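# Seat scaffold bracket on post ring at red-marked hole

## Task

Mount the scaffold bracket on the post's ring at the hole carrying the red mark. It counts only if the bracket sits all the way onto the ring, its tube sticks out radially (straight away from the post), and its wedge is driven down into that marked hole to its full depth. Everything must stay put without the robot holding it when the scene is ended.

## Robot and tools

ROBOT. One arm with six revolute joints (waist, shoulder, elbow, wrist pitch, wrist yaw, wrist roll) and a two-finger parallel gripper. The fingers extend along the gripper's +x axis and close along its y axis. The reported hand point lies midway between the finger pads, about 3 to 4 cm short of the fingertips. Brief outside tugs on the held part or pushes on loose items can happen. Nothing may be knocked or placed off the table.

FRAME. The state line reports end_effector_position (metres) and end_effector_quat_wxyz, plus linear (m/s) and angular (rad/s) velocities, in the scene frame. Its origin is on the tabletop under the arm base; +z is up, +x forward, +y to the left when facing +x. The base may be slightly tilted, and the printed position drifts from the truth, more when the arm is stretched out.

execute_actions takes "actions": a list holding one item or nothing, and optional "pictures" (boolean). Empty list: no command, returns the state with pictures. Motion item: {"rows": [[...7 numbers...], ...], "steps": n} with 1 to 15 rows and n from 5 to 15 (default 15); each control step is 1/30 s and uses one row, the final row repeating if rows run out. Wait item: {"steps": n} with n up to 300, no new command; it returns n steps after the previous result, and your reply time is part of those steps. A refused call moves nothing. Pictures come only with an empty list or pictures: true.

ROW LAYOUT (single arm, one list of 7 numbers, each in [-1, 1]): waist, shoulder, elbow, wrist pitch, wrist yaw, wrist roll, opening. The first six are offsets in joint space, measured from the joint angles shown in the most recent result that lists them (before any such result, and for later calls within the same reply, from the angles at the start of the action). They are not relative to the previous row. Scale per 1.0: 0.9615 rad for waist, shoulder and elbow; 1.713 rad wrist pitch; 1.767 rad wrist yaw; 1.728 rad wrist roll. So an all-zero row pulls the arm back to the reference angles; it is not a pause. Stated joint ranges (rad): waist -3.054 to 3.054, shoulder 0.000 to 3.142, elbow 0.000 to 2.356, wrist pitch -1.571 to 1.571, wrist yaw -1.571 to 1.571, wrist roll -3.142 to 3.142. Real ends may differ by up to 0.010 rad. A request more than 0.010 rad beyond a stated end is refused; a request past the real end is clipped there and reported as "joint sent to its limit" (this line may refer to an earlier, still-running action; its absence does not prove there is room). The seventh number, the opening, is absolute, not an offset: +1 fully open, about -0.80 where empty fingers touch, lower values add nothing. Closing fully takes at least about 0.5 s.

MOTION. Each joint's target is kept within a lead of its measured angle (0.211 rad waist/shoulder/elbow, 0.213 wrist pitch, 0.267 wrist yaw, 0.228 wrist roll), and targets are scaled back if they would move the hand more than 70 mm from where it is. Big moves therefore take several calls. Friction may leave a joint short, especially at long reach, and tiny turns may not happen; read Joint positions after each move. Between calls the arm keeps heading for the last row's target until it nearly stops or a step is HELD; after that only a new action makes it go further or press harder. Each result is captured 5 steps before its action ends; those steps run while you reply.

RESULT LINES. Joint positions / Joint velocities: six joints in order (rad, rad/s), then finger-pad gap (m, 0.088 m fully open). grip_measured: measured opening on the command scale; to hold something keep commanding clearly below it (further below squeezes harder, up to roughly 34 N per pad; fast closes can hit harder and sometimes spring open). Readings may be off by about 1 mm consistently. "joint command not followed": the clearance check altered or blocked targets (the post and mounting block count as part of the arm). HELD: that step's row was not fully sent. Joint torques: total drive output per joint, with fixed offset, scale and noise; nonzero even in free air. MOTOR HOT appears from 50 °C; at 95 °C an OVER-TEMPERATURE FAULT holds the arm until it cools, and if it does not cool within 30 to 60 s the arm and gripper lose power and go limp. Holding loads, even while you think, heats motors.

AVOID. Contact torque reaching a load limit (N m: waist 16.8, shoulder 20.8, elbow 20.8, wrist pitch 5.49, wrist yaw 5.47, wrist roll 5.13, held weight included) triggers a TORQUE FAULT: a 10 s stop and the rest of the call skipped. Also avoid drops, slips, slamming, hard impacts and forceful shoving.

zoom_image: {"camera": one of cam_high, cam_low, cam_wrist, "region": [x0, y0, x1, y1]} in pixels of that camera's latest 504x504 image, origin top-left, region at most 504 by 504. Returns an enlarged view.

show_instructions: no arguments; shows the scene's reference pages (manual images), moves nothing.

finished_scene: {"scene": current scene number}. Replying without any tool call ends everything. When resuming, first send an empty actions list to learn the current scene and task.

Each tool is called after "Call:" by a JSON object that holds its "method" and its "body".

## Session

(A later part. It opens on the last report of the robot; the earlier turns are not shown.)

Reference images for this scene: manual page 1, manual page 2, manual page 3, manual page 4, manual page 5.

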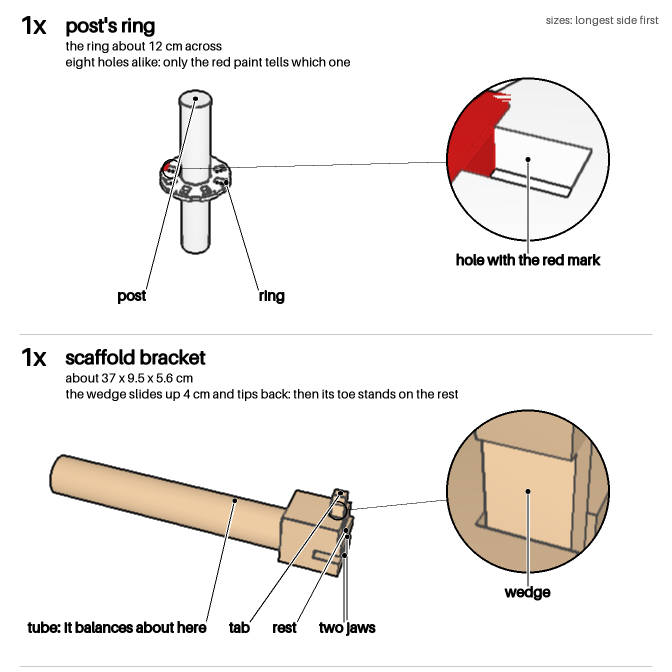

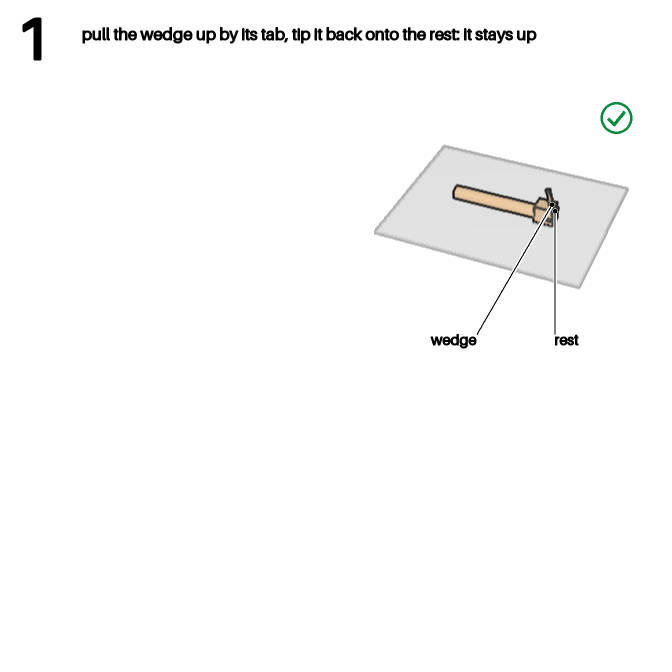

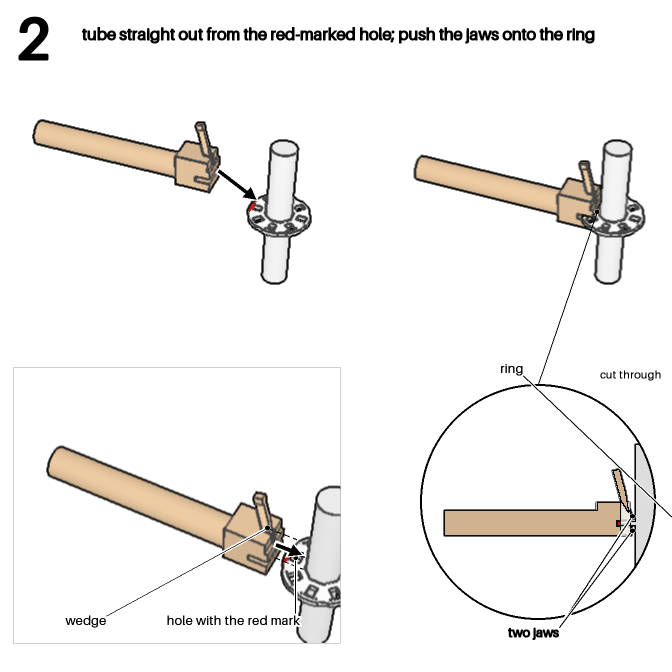

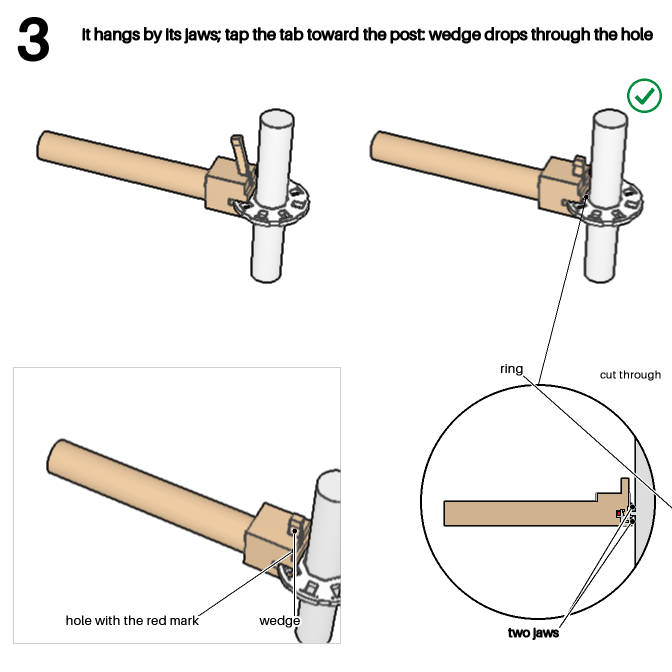

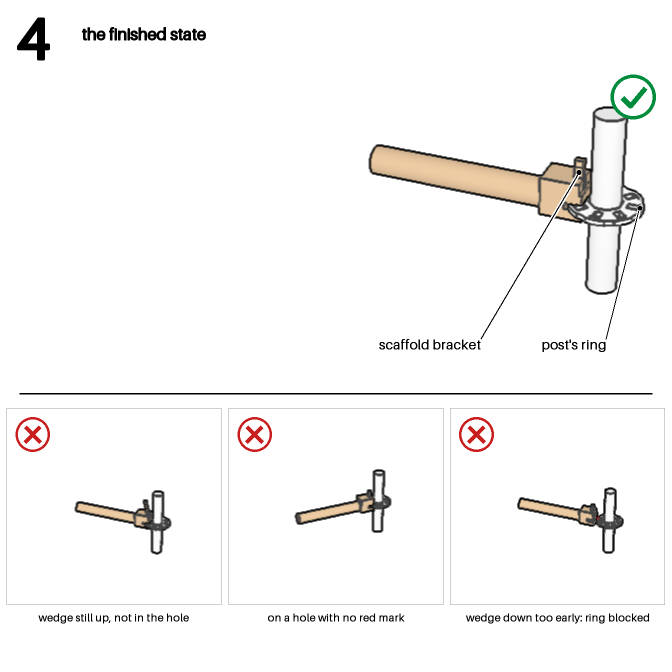

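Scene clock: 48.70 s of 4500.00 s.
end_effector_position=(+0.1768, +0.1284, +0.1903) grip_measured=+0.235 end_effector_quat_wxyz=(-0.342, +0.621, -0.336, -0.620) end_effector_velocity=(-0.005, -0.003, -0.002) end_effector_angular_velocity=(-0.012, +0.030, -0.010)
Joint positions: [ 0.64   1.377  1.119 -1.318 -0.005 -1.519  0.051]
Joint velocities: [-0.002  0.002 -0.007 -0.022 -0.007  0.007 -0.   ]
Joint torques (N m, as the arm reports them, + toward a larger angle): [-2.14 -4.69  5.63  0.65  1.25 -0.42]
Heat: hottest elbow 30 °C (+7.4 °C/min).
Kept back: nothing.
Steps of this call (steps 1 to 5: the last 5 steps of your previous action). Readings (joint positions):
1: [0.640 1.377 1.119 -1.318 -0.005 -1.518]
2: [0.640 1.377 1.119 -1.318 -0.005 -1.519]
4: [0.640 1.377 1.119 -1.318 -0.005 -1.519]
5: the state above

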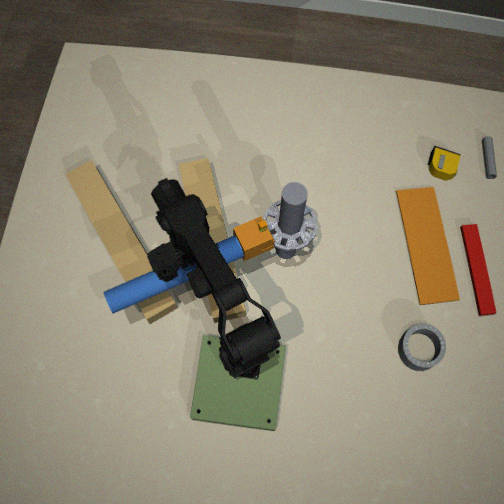

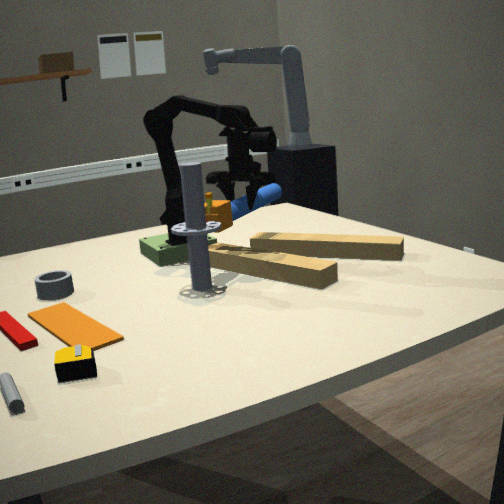

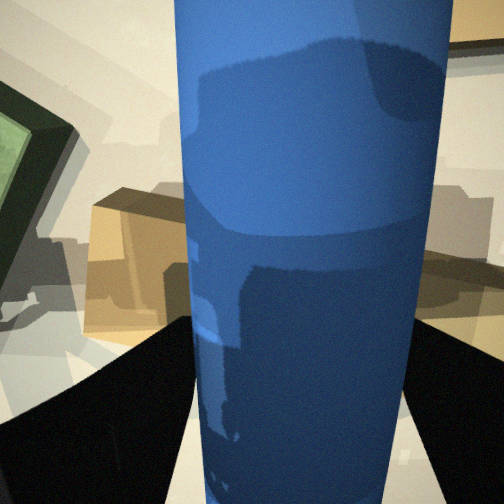

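Call:
{"method": "execute_actions", "body": {"actions": [{"rows":[[0.0,0.0,0.03,-0.006,0.045,0.0,-1.0]],"steps":15}]}}

Call:
{"method": "execute_actions", "body": {"actions": [], "pictures": true}}

Call:
{"method": "zoom_image", "body": {"camera": "cam_high", "region": [215, 195, 295, 275]}}

Call:
{"method": "zoom_image", "body": {"camera": "cam_low", "region": [170, 160, 290, 250]}}

Scene clock: 49.87 s of 4500.00 s.
end_effector_position=(+0.1755, +0.1283, +0.1906) grip_measured=+0.234 end_effector_quat_wxyz=(-0.331, +0.629, -0.338, -0.616) end_effector_velocity=(-0.001, -0.002, -0.000) end_effector_angular_velocity=(-0.010, +0.002, +0.010)
Joint positions: [ 0.659  1.38   1.123 -1.328  0.018 -1.514  0.05 ]
Joint velocities: [ 0.002 -0.002 -0.002 -0.007  0.007 -0.007  0.   ]
Joint torques (N m, as the arm reports them, + toward a larger angle): [-2.04 -5.18  6.85  0.44  2.29 -0.17]
Heat: hottest elbow 30 °C (+7.2 °C/min).
Steps of this call (steps 1 to 15: the robot went on to your last target; steps 16 to 25: nothing new was sent; steps 26 to 35: the first 10 steps of this action). Readings (joint positions):
26: [0.641 1.377 1.119 -1.318 -0.004 -1.519]
27: [0.645 1.378 1.120 -1.321 0.001 -1.519]
29: [0.653 1.380 1.121 -1.324 0.011 -1.516]
33: [0.658 1.380 1.123 -1.328 0.017 -1.514]
35: the state above

Scene clock: 50.03 s of 4500.00 s.
end_effector_position=(+0.1755, +0.1284, +0.1907) grip_measured=+0.234 end_effector_quat_wxyz=(-0.331, +0.630, -0.338, -0.616) end_effector_velocity=(-0.002, -0.001, -0.001) end_effector_angular_velocity=(-0.002, +0.014, +0.005)
Joint positions: [ 0.659  1.38   1.124 -1.328  0.019 -1.513  0.05 ]
Joint velocities: [-0.002  0.002 -0.002 -0.007 -0.007 -0.007 -0.   ]
Joint torques (N m, as the arm reports them, + toward a larger angle): [-1.95 -5.21  6.83  0.44  2.31 -0.16]
Heat: hottest elbow 30 °C (+7.2 °C/min).
Kept back: nothing.
Steps of this call (steps 1 to 5: the last 5 steps of your previous action). Readings (joint positions):
1: [0.659 1.380 1.123 -1.328 0.018 -1.514]
2: [0.659 1.380 1.123 -1.328 0.018 -1.514]
4: [0.659 1.380 1.124 -1.328 0.019 -1.513]
5: the state above

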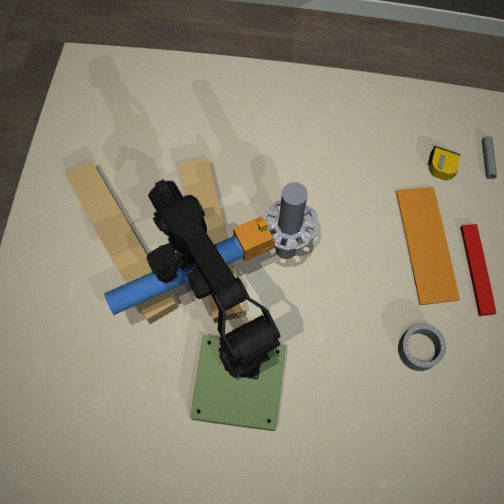

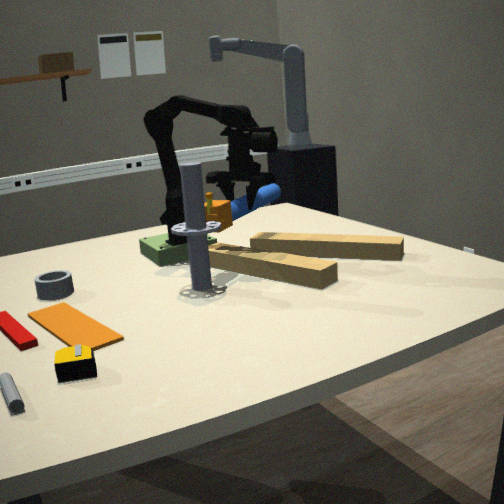

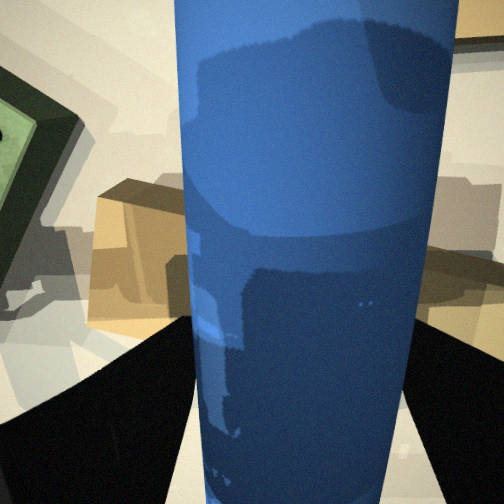

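Region (215, 195, 295, 275) of cam_high's 504x504 image, scaled by 6.300, with more detail than that image has.

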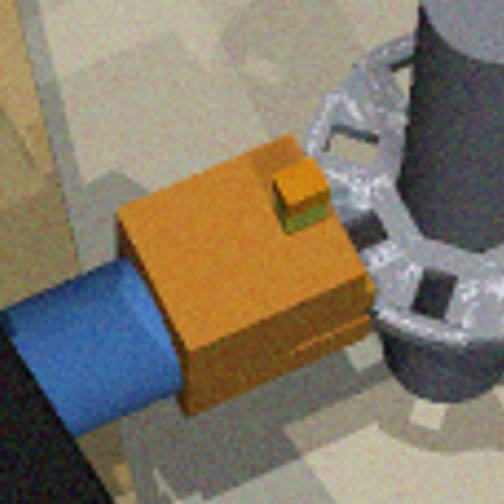

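Region (170, 160, 290, 250) of cam_low's 504x504 image, scaled by 4.200, with more detail than that image has; it fills the top 378 rows of this view, and the rest is white.

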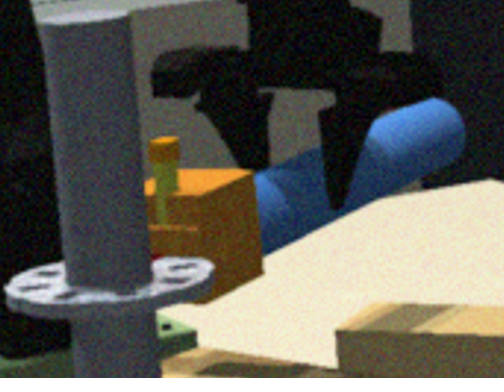

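Call:
{"method": "execute_actions", "body": {"actions": [{"rows":[[0.06,0.01,0.02,-0.005,0.0,0.035,-1.0],[0.12,0.01,0.02,-0.005,0.0,0.068,-1.0],[0.2,0.01,0.02,-0.005,0.0,0.112,-1.0]],"steps":15}]}}

Call:
{"method": "execute_actions", "body": {"actions": [{"rows":[[0.0,0.085,-0.34,0.245,0.0,0.0,-1.0]],"steps":15}], "pictures": true}}

Scene clock: 51.60 s of 4500.00 s.
end_effector_position=(+0.1471, +0.1602, +0.1881) grip_measured=+0.234 end_effector_quat_wxyz=(-0.325, +0.628, -0.341, -0.620) end_effector_velocity=(+0.000, -0.007, +0.000) end_effector_angular_velocity=(-0.041, -0.015, -0.092)
Joint positions: [ 0.848  1.394  1.125 -1.332  0.01  -1.33   0.05 ]
Joint velocities: [ 0.002 -0.002 -0.002 -0.022  0.037  0.095 -0.   ]
Joint torques (N m, as the arm reports them, + toward a larger angle): [-0.03 -5.24  6.17  0.14  0.24  0.05]
Heat: hottest elbow 30 °C (+7.0 °C/min).
Steps of this call (steps 1 to 15: the robot went on to your last target; steps 16 to 37: nothing new was sent; steps 38 to 47: the first 10 steps of this action). Readings (joint positions):
38: [0.667 1.382 1.124 -1.329 0.027 -1.505]
39: [0.685 1.385 1.125 -1.328 0.043 -1.478]
41: [0.758 1.391 1.125 -1.329 0.040 -1.394]
45: [0.845 1.394 1.125 -1.331 0.008 -1.340]
47: the state above

Scene clock: 52.10 s of 4500.00 s.
end_effector_position=(+0.1443, +0.1565, +0.1011) grip_measured=+0.234 end_effector_quat_wxyz=(-0.321, +0.626, -0.347, -0.620) end_effector_velocity=(+0.013, +0.015, -0.003) end_effector_angular_velocity=(+0.144, -0.122, -0.038)
Joint positions: [ 0.85   1.459  0.825 -0.982  0.012 -1.325  0.05 ]
Joint velocities: [-0.002 -0.081 -0.076  0.183 -0.007  0.037 -0.   ]
Joint torques (N m, as the arm reports them, + toward a larger angle): [-0.24 -2.23  2.48  3.98 -0.13 -0.01]
Heat: hottest elbow 30 °C (+6.9 °C/min).
Steps of this call (steps 1 to 5: the last 5 steps of your previous action; steps 6 to 15: the first 10 steps of this action, its rows measured from where the robot was after step 5). Readings (joint positions):
5: [0.848 1.394 1.126 -1.332 0.012 -1.323]
6: [0.848 1.402 1.098 -1.304 0.012 -1.321]
7: [0.848 1.403 1.051 -1.223 0.013 -1.321]
9: [0.848 1.445 0.942 -1.080 0.012 -1.323]
13: [0.850 1.468 0.831 -0.993 0.012 -1.327]
15: the state above

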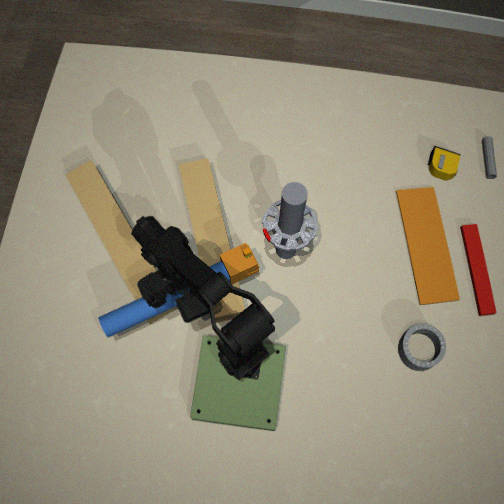

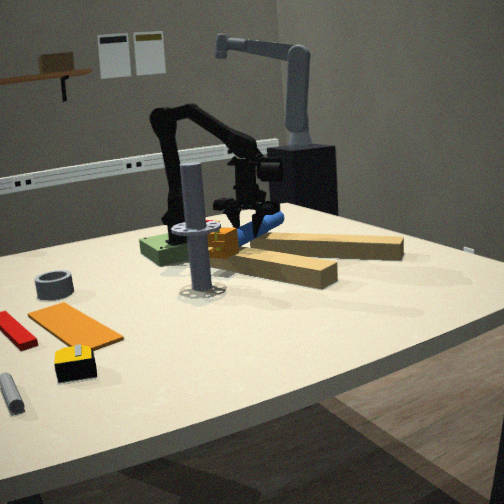

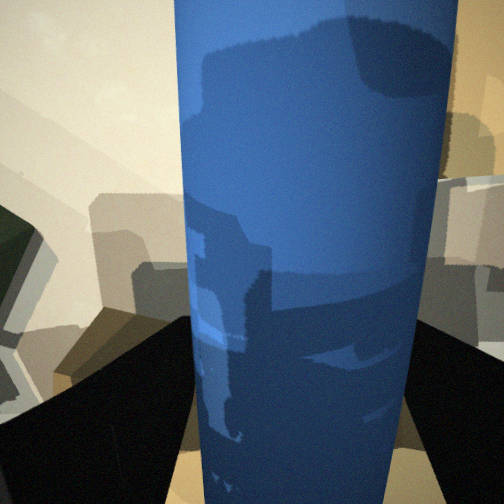

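Call:
{"method": "execute_actions", "body": {"actions": [{"rows":[[0.0,-0.01,0.01,0.0,0.0,0.0,-1.0]],"steps":8}], "pictures": true}}

Call:
{"method": "zoom_image", "body": {"camera": "cam_low", "region": [150, 160, 330, 300]}}

Call:
{"method": "zoom_image", "body": {"camera": "cam_high", "region": [60, 150, 340, 340]}}

Scene clock: 52.37 s of 4500.00 s.
end_effector_position=(+0.1473, +0.1599, +0.1028) grip_measured=+0.234 end_effector_quat_wxyz=(-0.331, +0.628, -0.338, -0.618) end_effector_velocity=(+0.003, +0.004, +0.011) end_effector_angular_velocity=(+0.014, -0.003, +0.005)
Joint positions: [ 0.85   1.45   0.825 -0.964  0.011 -1.324  0.05 ]
Joint velocities: [-0.002 -0.007  0.042 -0.037 -0.007 -0.007 -0.   ]
Joint torques (N m, as the arm reports them, + toward a larger angle): [-0.11 -4.69  4.69  0.61 -0.12 -0.02]
Heat: hottest elbow 30 °C (+6.9 °C/min).
Steps of this call (steps 1 to 5: the last 5 steps of your previous action; steps 6 to 8: the first 3 steps of this action). Readings (joint positions):
6: [0.850 1.452 0.823 -0.962 0.011 -1.324]
7: [0.850 1.451 0.824 -0.962 0.011 -1.324]
8: the state above

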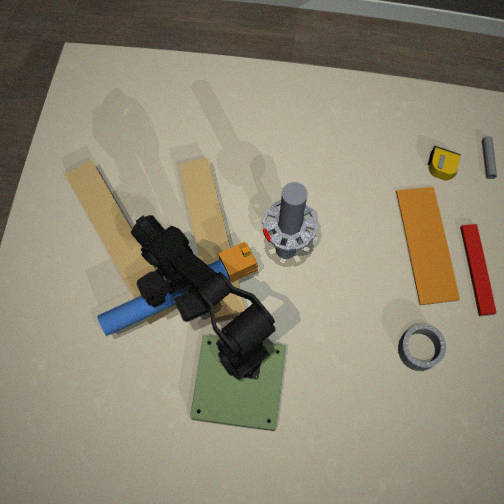

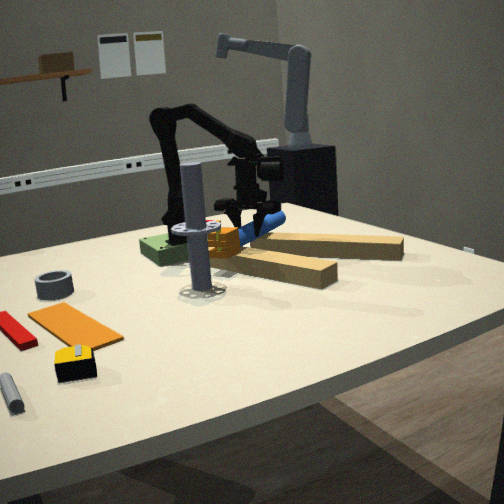

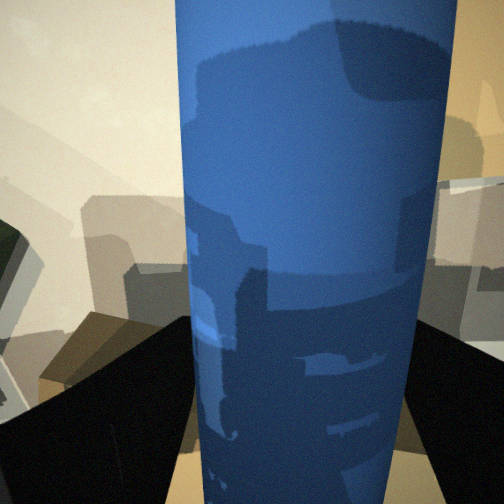

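Region (150, 160, 330, 300) of cam_low's 504x504 image, scaled by 2.800, with more detail than that image has.

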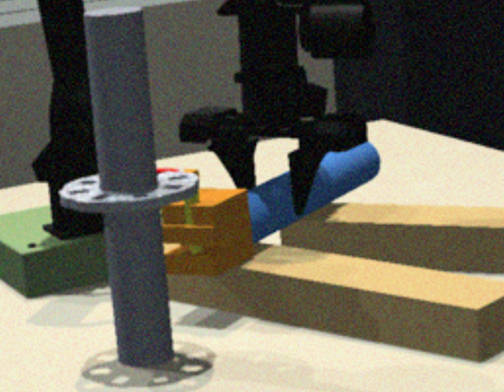

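Region (60, 150, 340, 340) of cam_high's 504x504 image, scaled by 1.800, with more detail than that image has; it fills the top 342 rows of this view, and the rest is white.

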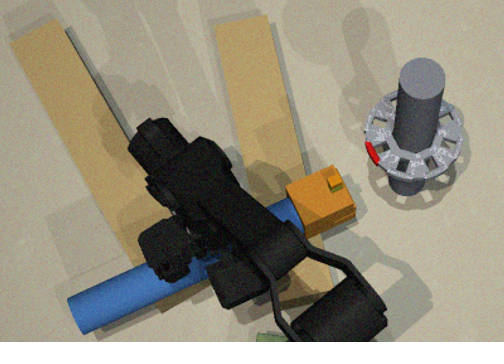

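Call:
{"method": "execute_actions", "body": {"actions": [{"rows":[[0.0,0.0,0.0,0.0,0.0,0.0,0.2],[0.0,0.0,0.0,0.0,0.0,0.0,0.22],[0.0,0.0,0.0,0.0,0.0,0.0,0.24],[0.0,0.0,0.0,0.0,0.0,0.0,0.25],[0.0,0.0,0.0,0.0,0.0,0.0,0.26],[0.0,0.0,0.0,0.0,0.0,0.0,0.27],[0.0,0.0,0.0,0.0,0.0,0.0,0.28],[0.0,0.0,0.0,0.0,0.0,0.0,0.30],[0.0,0.0,0.0,0.0,0.0,0.0,0.33],[0.0,0.0,0.0,0.0,0.0,0.0,0.38],[0.0,0.0,0.0,0.0,0.0,0.0,0.5],[0.0,0.0,0.0,0.0,0.0,0.0,0.7]],"steps":15}]}}

Call:
{"method": "execute_actions", "body": {"actions": [{"rows":[[0.0,-0.06,0.3,-0.2,0.0,0.0,0.95]],"steps":15}], "pictures": true}}

Call:
{"method": "zoom_image", "body": {"camera": "cam_low", "region": [150, 160, 330, 300]}}

Call:
{"method": "zoom_image", "body": {"camera": "cam_high", "region": [60, 150, 340, 340]}}

Scene clock: 53.23 s of 4500.00 s.
end_effector_position=(+0.1465, +0.1596, +0.1035) grip_measured=+0.242 end_effector_quat_wxyz=(-0.329, +0.627, -0.339, -0.619) end_effector_velocity=(+0.018, +0.021, -0.003) end_effector_angular_velocity=(+0.101, -0.082, +0.006)
Joint positions: [ 0.85   1.45   0.828 -0.972  0.009 -1.324  0.051]
Joint velocities: [-0.002  0.002 -0.007  0.139 -0.007 -0.007  0.041]
Joint torques (N m, as the arm reports them, + toward a larger angle): [-0.1  -4.82  3.89  0.85 -0.02 -0.02]
Heat: hottest elbow 30 °C (+6.8 °C/min).
Steps of this call (steps 1 to 5: the last 5 steps of your previous action; steps 6 to 16: the robot went on to your last target; steps 17 to 26: the first 10 steps of this action). Readings (joint positions):
17: [0.850 1.450 0.828 -0.974 0.009 -1.324]
18: [0.850 1.450 0.828 -0.974 0.009 -1.324]
20: [0.850 1.450 0.828 -0.974 0.009 -1.324]
24: [0.850 1.450 0.828 -0.974 0.009 -1.324]
26: the state above

Scene clock: 53.73 s of 4500.00 s.
end_effector_position=(+0.1502, +0.1642, +0.1855) grip_measured=+0.942 end_effector_quat_wxyz=(-0.337, +0.629, -0.331, -0.617) end_effector_velocity=(-0.029, -0.035, -0.011) end_effector_angular_velocity=(-0.198, +0.170, +0.003)
Joint positions: [ 0.85   1.388  1.109 -1.292  0.009 -1.324  0.085]
Joint velocities: [-0.002  0.046 -0.002 -0.212  0.007 -0.007  0.004]
Joint torques (N m, as the arm reports them, + toward a larger angle): [-0.11 -4.5   5.06  0.38 -0.15  0.01]
Heat: hottest elbow 30 °C (+6.7 °C/min).
Steps of this call (steps 1 to 5: the last 5 steps of your previous action; steps 6 to 15: the first 10 steps of this action, its rows measured from where the robot was after step 5). Readings (joint positions):
5: [0.850 1.450 0.828 -0.964 0.009 -1.324]
6: [0.850 1.446 0.856 -1.009 0.009 -1.324]
7: [0.850 1.445 0.902 -1.089 0.009 -1.324]
9: [0.850 1.421 1.011 -1.187 0.009 -1.324]
13: [0.850 1.387 1.108 -1.277 0.009 -1.324]
15: the state above

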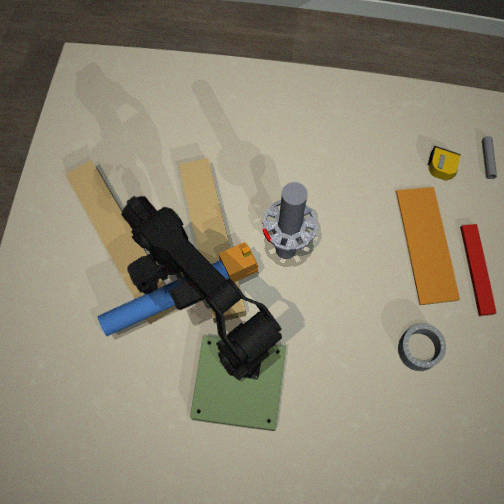

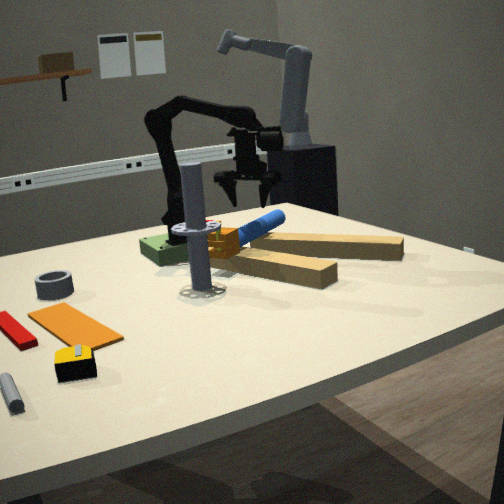

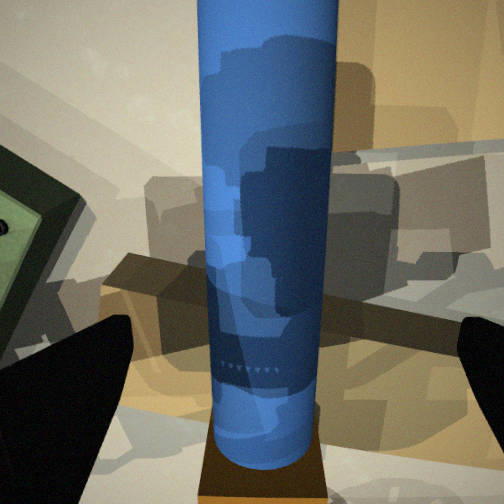

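Region (150, 160, 330, 300) of cam_low's 504x504 image, scaled by 2.800, with more detail than that image has.

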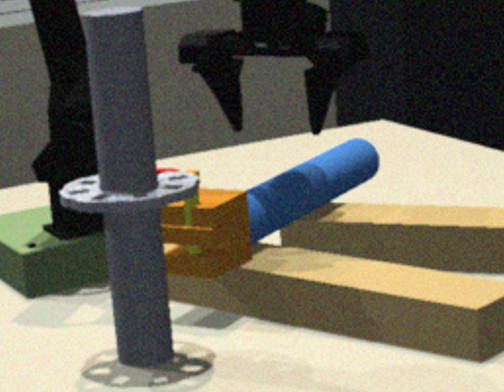

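Region (60, 150, 340, 340) of cam_high's 504x504 image, scaled by 1.800, with more detail than that image has; it fills the top 342 rows of this view, and the rest is white.

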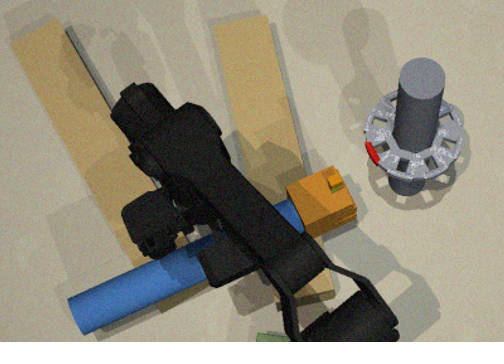

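Call:
{"method": "execute_actions", "body": {"actions": [{"rows":[[-0.676,0.035,0.095,-0.035,0.0,-0.376,0.5]],"steps":15}]}}

Call:
{"method": "execute_actions", "body": {"actions": [{"rows":[[0.0,0.0,0.01,0.0,0.0,0.0,0.5]],"steps":6}], "pictures": true}}

Scene clock: 54.73 s of 4500.00 s.
end_effector_position=(+0.2220, +0.0603, +0.2012) grip_measured=+0.511 end_effector_quat_wxyz=(-0.329, +0.633, -0.326, -0.620) end_effector_velocity=(+0.086, -0.320, -0.006) end_effector_angular_velocity=(-0.083, +0.019, -0.592)
Joint positions: [ 0.29   1.416  1.193 -1.345  0.01  -1.906  0.064]
Joint velocities: [-1.375  0.022 -0.002 -0.007  0.081 -0.784 -0.006]
Joint torques (N m, as the arm reports them, + toward a larger angle): [ 1.91 -4.57  5.22  0.14 -0.27 -0.1 ]
Heat: hottest elbow 30 °C (+6.6 °C/min).
Steps of this call (steps 1 to 5: the last 5 steps of your previous action; steps 6 to 20: the robot went on to your last target; steps 21 to 30: the first 10 steps of this action). Readings (joint positions):
21: [0.829 1.394 1.122 -1.317 -0.001 -1.377]
22: [0.773 1.403 1.141 -1.332 -0.001 -1.446]
24: [0.649 1.412 1.174 -1.334 0.005 -1.577]
28: [0.403 1.414 1.193 -1.344 0.006 -1.833]
30: the state above

Scene clock: 54.93 s of 4500.00 s.
end_effector_position=(+0.2257, +0.0413, +0.2010) grip_measured=+0.501 end_effector_quat_wxyz=(-0.335, +0.628, -0.335, -0.617) end_effector_velocity=(-0.008, -0.002, -0.001) end_effector_angular_velocity=(-0.001, +0.042, +0.015)
Joint positions: [ 0.208  1.416  1.193 -1.349  0.012 -1.964  0.064]
Joint velocities: [-0.007  0.002 -0.002 -0.037 -0.007 -0.022 -0.001]
Joint torques (N m, as the arm reports them, + toward a larger angle): [ 0.16 -4.84  5.4   0.31 -0.18  0.03]
Heat: hottest elbow 30 °C (+6.6 °C/min).
Steps of this call (steps 1 to 5: the last 5 steps of your previous action; step 6: the first step of this action, its rows measured from where the robot was after step 5). Readings (joint positions):
5: [0.209 1.416 1.193 -1.349 0.012 -1.961]
6: the state above

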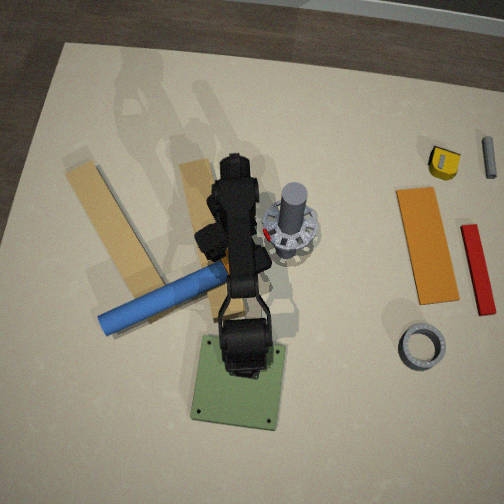

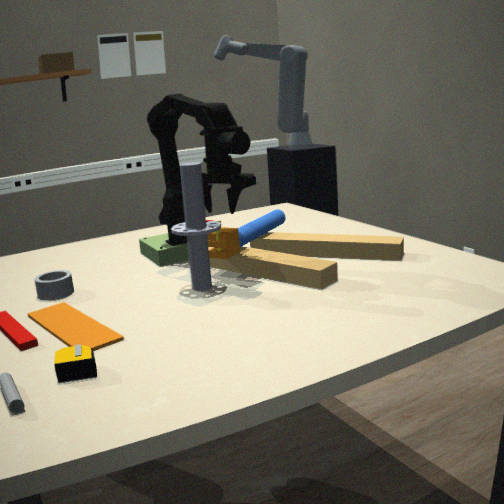

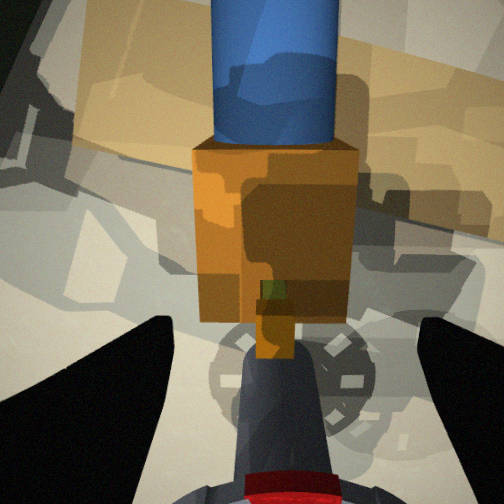

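Call:
{"method": "execute_actions", "body": {"actions": [{"rows":[[-0.045,0.0,-0.06,0.036,0.0,-0.024,0.5]],"steps":15}]}}

Call:
{"method": "execute_actions", "body": {"actions": [], "pictures": true}}

Scene clock: 55.97 s of 4500.00 s.
end_effector_position=(+0.2291, +0.0328, +0.1892) grip_measured=+0.500 end_effector_quat_wxyz=(-0.338, +0.630, -0.333, -0.614) end_effector_velocity=(-0.004, +0.002, -0.001) end_effector_angular_velocity=(+0.019, +0.016, +0.035)
Joint positions: [ 0.168  1.415  1.145 -1.292  0.011 -2.002  0.063]
Joint velocities: [-0.002 -0.002 -0.007 -0.007 -0.022 -0.037 -0.   ]
Joint torques (N m, as the arm reports them, + toward a larger angle): [-0.35 -4.83  3.72  0.7  -0.09 -0.05]
Heat: hottest elbow 30 °C (+6.4 °C/min).
Steps of this call (steps 1 to 5: the last 5 steps of your previous action; steps 6 to 15: the robot went on to your last target; steps 16 to 21: nothing new was sent; steps 22 to 31: the first 10 steps of this action). Readings (joint positions):
22: [0.204 1.416 1.189 -1.339 0.011 -1.971]
23: [0.194 1.414 1.178 -1.320 0.011 -1.981]
25: [0.176 1.415 1.159 -1.304 0.011 -1.992]
29: [0.168 1.415 1.146 -1.293 0.011 -2.000]
31: the state above

Scene clock: 56.13 s of 4500.00 s.
end_effector_position=(+0.2292, +0.0327, +0.1890) grip_measured=+0.500 end_effector_quat_wxyz=(-0.338, +0.631, -0.333, -0.614) end_effector_velocity=(-0.003, +0.000, -0.001) end_effector_angular_velocity=(+0.005, +0.013, +0.020)
Joint positions: [ 0.168  1.415  1.145 -1.291  0.011 -2.003  0.063]
Joint velocities: [-0.002 -0.002 -0.007 -0.007 -0.007 -0.022 -0.   ]
Joint torques (N m, as the arm reports them, + toward a larger angle): [-0.36 -4.84  3.83  0.67 -0.08 -0.08]
Heat: hottest elbow 30 °C (+6.4 °C/min).
Kept back: nothing.
Steps of this call (steps 1 to 5: the last 5 steps of your previous action). Readings (joint positions):
1: [0.168 1.415 1.145 -1.291 0.011 -2.002]
2: [0.168 1.415 1.145 -1.291 0.011 -2.002]
4: [0.168 1.415 1.145 -1.291 0.011 -2.003]
5: the state above

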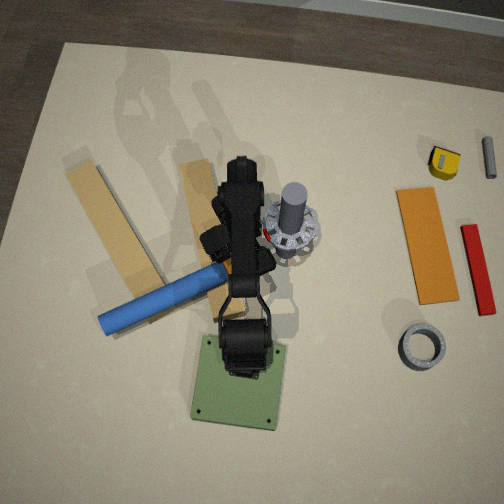

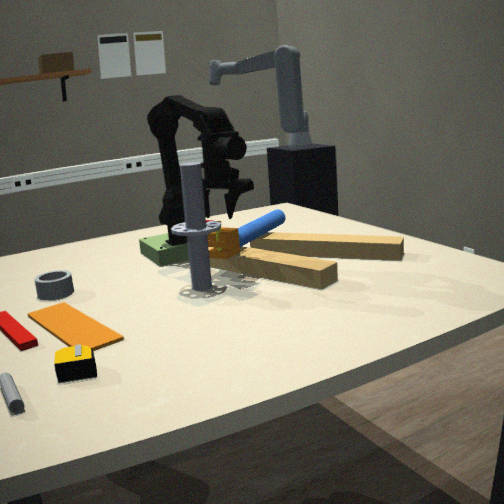

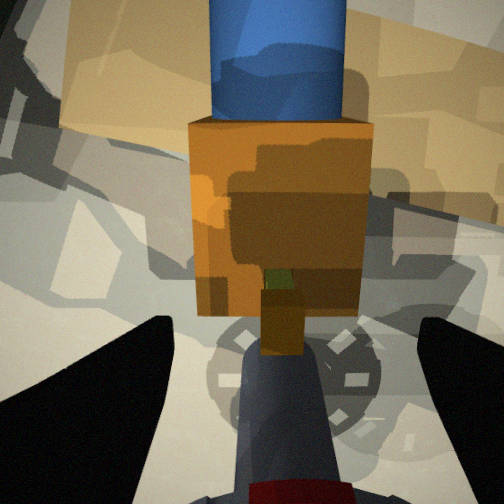

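Call:
{"method": "execute_actions", "body": {"actions": [{"rows":[[0.0,0.0,-0.062,0.026,0.0,0.0,0.5]],"steps":15}]}}

Call:
{"method": "execute_actions", "body": {"actions": [], "pictures": true}}

Call:
{"method": "zoom_image", "body": {"camera": "cam_low", "region": [170, 160, 290, 270]}}

Scene clock: 56.80 s of 4500.00 s.
end_effector_position=(+0.2264, +0.0322, +0.1765) grip_measured=+0.500 end_effector_quat_wxyz=(-0.336, +0.628, -0.335, -0.617) end_effector_velocity=(-0.006, +0.002, +0.001) end_effector_angular_velocity=(+0.019, +0.020, -0.009)
Joint positions: [ 0.167  1.414  1.094 -1.25   0.011 -2.003  0.063]
Joint velocities: [-0.002 -0.007 -0.002 -0.022 -0.022  0.007  0.   ]
Joint torques (N m, as the arm reports them, + toward a larger angle): [-0.01 -4.82  3.81  0.66 -0.13  0.  ]
Heat: hottest elbow 30 °C (+6.3 °C/min).
Steps of this call (steps 1 to 10: the robot went on to your last target; steps 11 to 20: the first 10 steps of this action). Readings (joint positions):
11: [0.167 1.415 1.137 -1.280 0.011 -2.003]
12: [0.167 1.413 1.126 -1.267 0.011 -2.003]
14: [0.167 1.414 1.106 -1.260 0.011 -2.003]
18: [0.167 1.414 1.094 -1.251 0.011 -2.003]
20: the state above

Scene clock: 56.97 s of 4500.00 s.
end_effector_position=(+0.2266, +0.0322, +0.1764) grip_measured=+0.500 end_effector_quat_wxyz=(-0.336, +0.628, -0.335, -0.617) end_effector_velocity=(-0.005, +0.002, +0.001) end_effector_angular_velocity=(+0.019, +0.020, -0.009)
Joint positions: [ 0.167  1.414  1.093 -1.249  0.011 -2.003  0.063]
Joint velocities: [-0.002 -0.002  0.002 -0.022 -0.022  0.007 -0.   ]
Joint torques (N m, as the arm reports them, + toward a larger angle): [-0.04 -4.8   3.81  0.66 -0.14  0.01]
Heat: hottest elbow 30 °C (+6.3 °C/min).
Kept back: nothing.
Steps of this call (steps 1 to 5: the last 5 steps of your previous action). Readings (joint positions):
1: [0.167 1.414 1.094 -1.250 0.011 -2.003]
2: [0.167 1.414 1.094 -1.249 0.011 -2.003]
4: [0.167 1.414 1.093 -1.249 0.011 -2.003]
5: the state above

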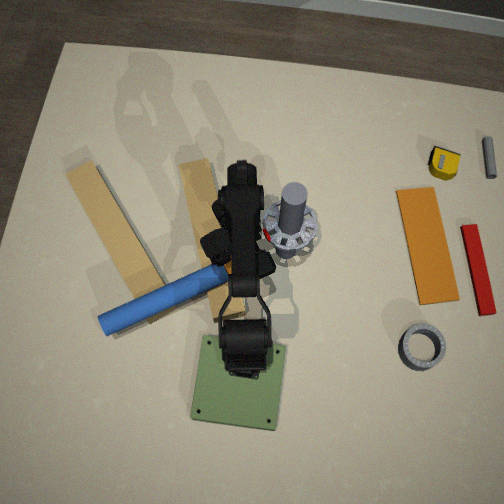

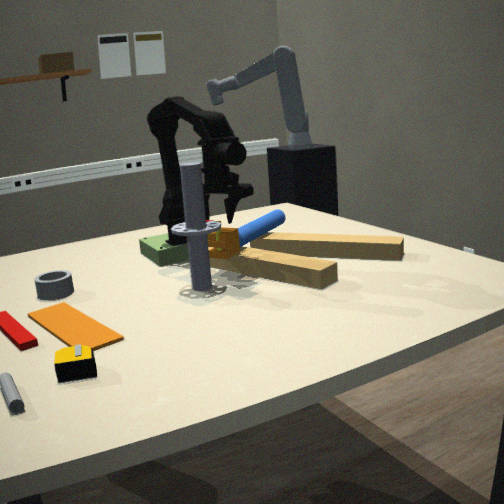

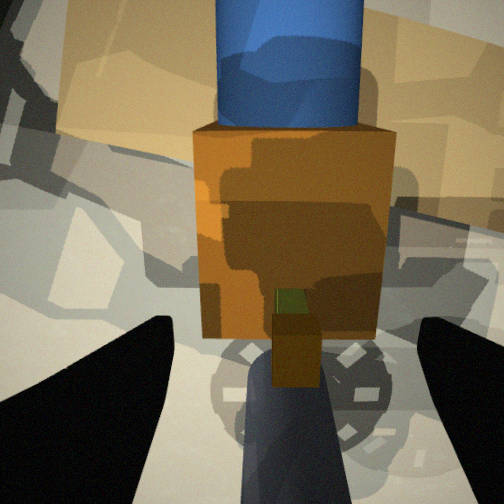

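Region (170, 160, 290, 270) of cam_low's 504x504 image, scaled by 4.200, with more detail than that image has; it fills the top 462 rows of this view, and the rest is white.

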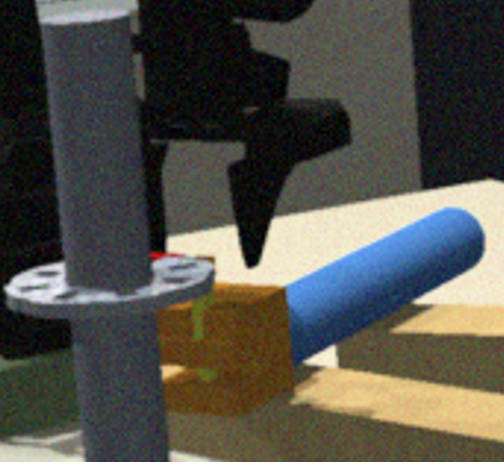

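Call:
{"method": "execute_actions", "body": {"actions": [{"rows":[[-0.028,0.006,-0.04,0.03,0.0,-0.014,0.5]],"steps":15}]}}

Call:
{"method": "execute_actions", "body": {"actions": [], "pictures": true}}

Call:
{"method": "zoom_image", "body": {"camera": "cam_low", "region": [170, 160, 290, 270]}}

Scene clock: 57.60 s of 4500.00 s.
end_effector_position=(+0.2304, +0.0273, +0.1685) grip_measured=+0.500 end_effector_quat_wxyz=(-0.340, +0.632, -0.332, -0.612) end_effector_velocity=(-0.001, +0.003, +0.001) end_effector_angular_velocity=(+0.021, +0.005, +0.006)
Joint positions: [ 0.144  1.416  1.064 -1.202  0.011 -2.024  0.063]
Joint velocities: [-0.002 -0.002  0.002 -0.007 -0.022 -0.007 -0.   ]
Joint torques (N m, as the arm reports them, + toward a larger angle): [-0.24 -4.48  3.74  0.69 -0.12 -0.06]
Heat: hottest elbow 30 °C (+6.2 °C/min).
Steps of this call (steps 1 to 9: the robot went on to your last target; steps 10 to 19: the first 10 steps of this action). Readings (joint positions):
10: [0.165 1.414 1.089 -1.240 0.011 -2.007]
11: [0.159 1.414 1.082 -1.225 0.011 -2.013]
13: [0.149 1.415 1.071 -1.212 0.011 -2.019]
17: [0.144 1.416 1.064 -1.203 0.011 -2.024]
19: the state above

Scene clock: 57.77 s of 4500.00 s.
end_effector_position=(+0.2307, +0.0272, +0.1686) grip_measured=+0.500 end_effector_quat_wxyz=(-0.340, +0.632, -0.332, -0.612) end_effector_velocity=(-0.006, +0.002, +0.001) end_effector_angular_velocity=(+0.019, +0.020, +0.006)
Joint positions: [ 0.143  1.416  1.064 -1.201  0.011 -2.025  0.063]
Joint velocities: [-0.002 -0.007 -0.002 -0.022 -0.022 -0.007 -0.   ]
Joint torques (N m, as the arm reports them, + toward a larger angle): [-0.26 -4.55  3.74  0.7  -0.13 -0.08]
Heat: hottest elbow 30 °C (+6.2 °C/min).
Kept back: nothing.
Steps of this call (steps 1 to 5: the last 5 steps of your previous action). Readings (joint positions):
1: [0.144 1.416 1.064 -1.202 0.011 -2.025]
2: [0.144 1.416 1.064 -1.201 0.011 -2.025]
4: [0.143 1.416 1.064 -1.201 0.011 -2.025]
5: the state above

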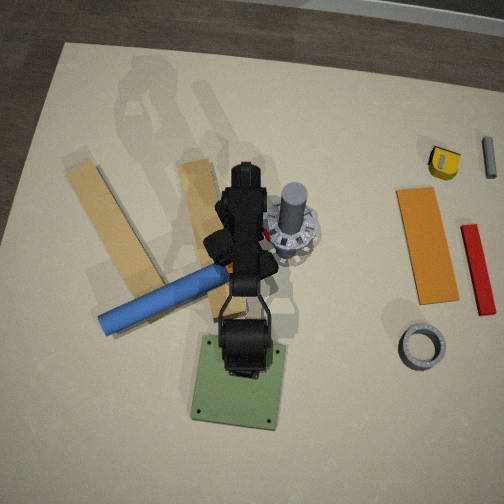

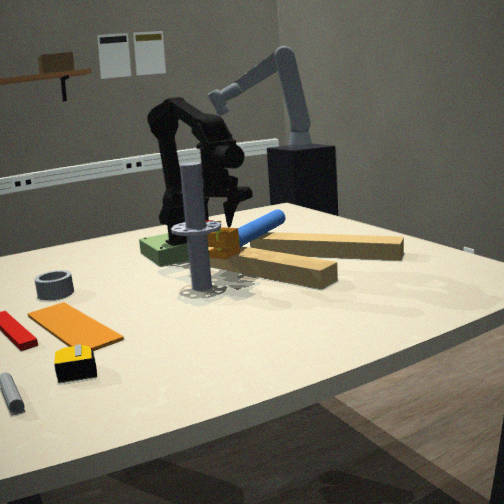

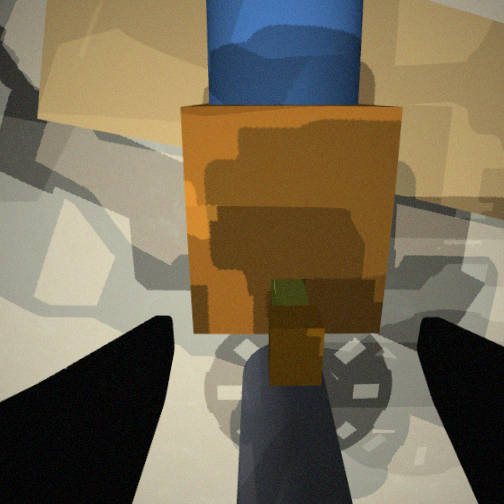

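Region (170, 160, 290, 270) of cam_low's 504x504 image, scaled by 4.200, with more detail than that image has; it fills the top 462 rows of this view, and the rest is white.

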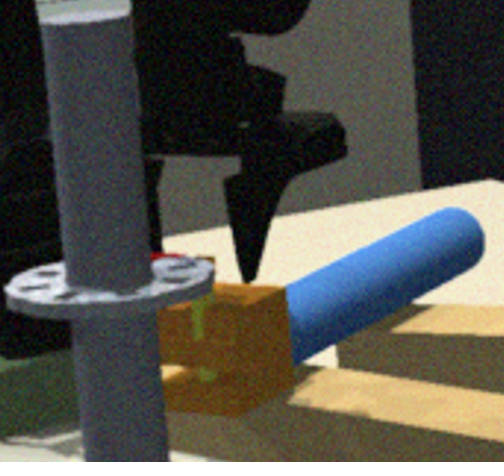

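Call:
{"method": "execute_actions", "body": {"actions": [{"rows":[[0.0,0.0,0.004,0.0,0.0,0.0,-0.9]],"steps":15}]}}

Call:
{"method": "execute_actions", "body": {"actions": [{"steps":8}], "pictures": true}}

Scene clock: 58.27 s of 4500.00 s.
end_effector_position=(+0.2304, +0.0270, +0.1685) grip_measured=-0.544 end_effector_quat_wxyz=(-0.339, +0.632, -0.332, -0.612) end_effector_velocity=(-0.005, -0.000, -0.000) end_effector_angular_velocity=(+0.004, +0.023, +0.005)
Joint positions: [ 0.143  1.416  1.064 -1.202  0.012 -2.025  0.012]
Joint velocities: [-0.002 -0.002 -0.002 -0.022 -0.007 -0.007  0.003]
Joint torques (N m, as the arm reports them, + toward a larger angle): [-0.04 -4.91  4.93  0.6  -0.16  0.02]
Heat: hottest elbow 30 °C (+6.2 °C/min).
Steps of this call (steps 1 to 5: the robot went on to your last target; steps 6 to 15: the first 10 steps of this action). Readings (joint positions):
6: [0.143 1.416 1.064 -1.201 0.011 -2.025]
7: [0.143 1.416 1.064 -1.201 0.011 -2.025]
9: [0.143 1.416 1.064 -1.201 0.011 -2.025]
13: [0.143 1.416 1.064 -1.201 0.011 -2.025]
15: the state above

Scene clock: 58.53 s of 4500.00 s.
end_effector_position=(+0.2303, +0.0270, +0.1685) grip_measured=-0.544 end_effector_quat_wxyz=(-0.339, +0.632, -0.332, -0.612) end_effector_velocity=(-0.002, +0.000, -0.000) end_effector_angular_velocity=(+0.006, +0.008, +0.005)
Joint positions: [ 0.143  1.416  1.064 -1.203  0.012 -2.026  0.012]
Joint velocities: [-0.002 -0.002 -0.002 -0.007 -0.007 -0.007 -0.   ]
Joint torques (N m, as the arm reports them, + toward a larger angle): [ 0.01 -4.97  4.92  0.59 -0.16  0.04]
Heat: hottest elbow 30 °C (+6.2 °C/min).
Kept back: nothing.
Steps of this call (steps 1 to 5: the last 5 steps of your previous action; steps 6 to 8: the robot went on to your last target). Readings (joint positions):
1: [0.143 1.416 1.064 -1.202 0.012 -2.025]
2: [0.143 1.416 1.064 -1.202 0.012 -2.025]
4: [0.143 1.416 1.064 -1.203 0.012 -2.026]
8: the state above

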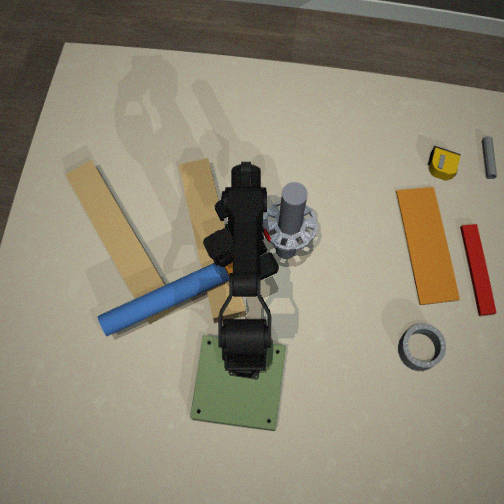

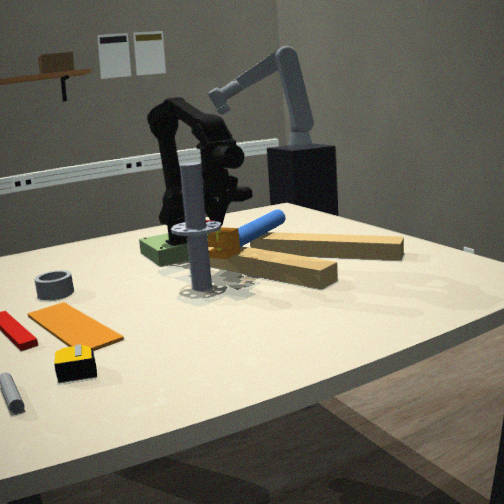

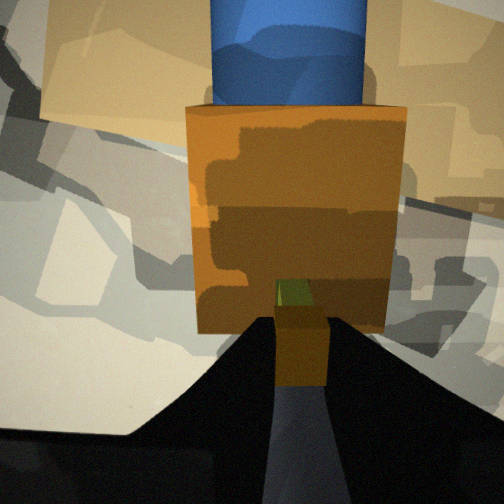

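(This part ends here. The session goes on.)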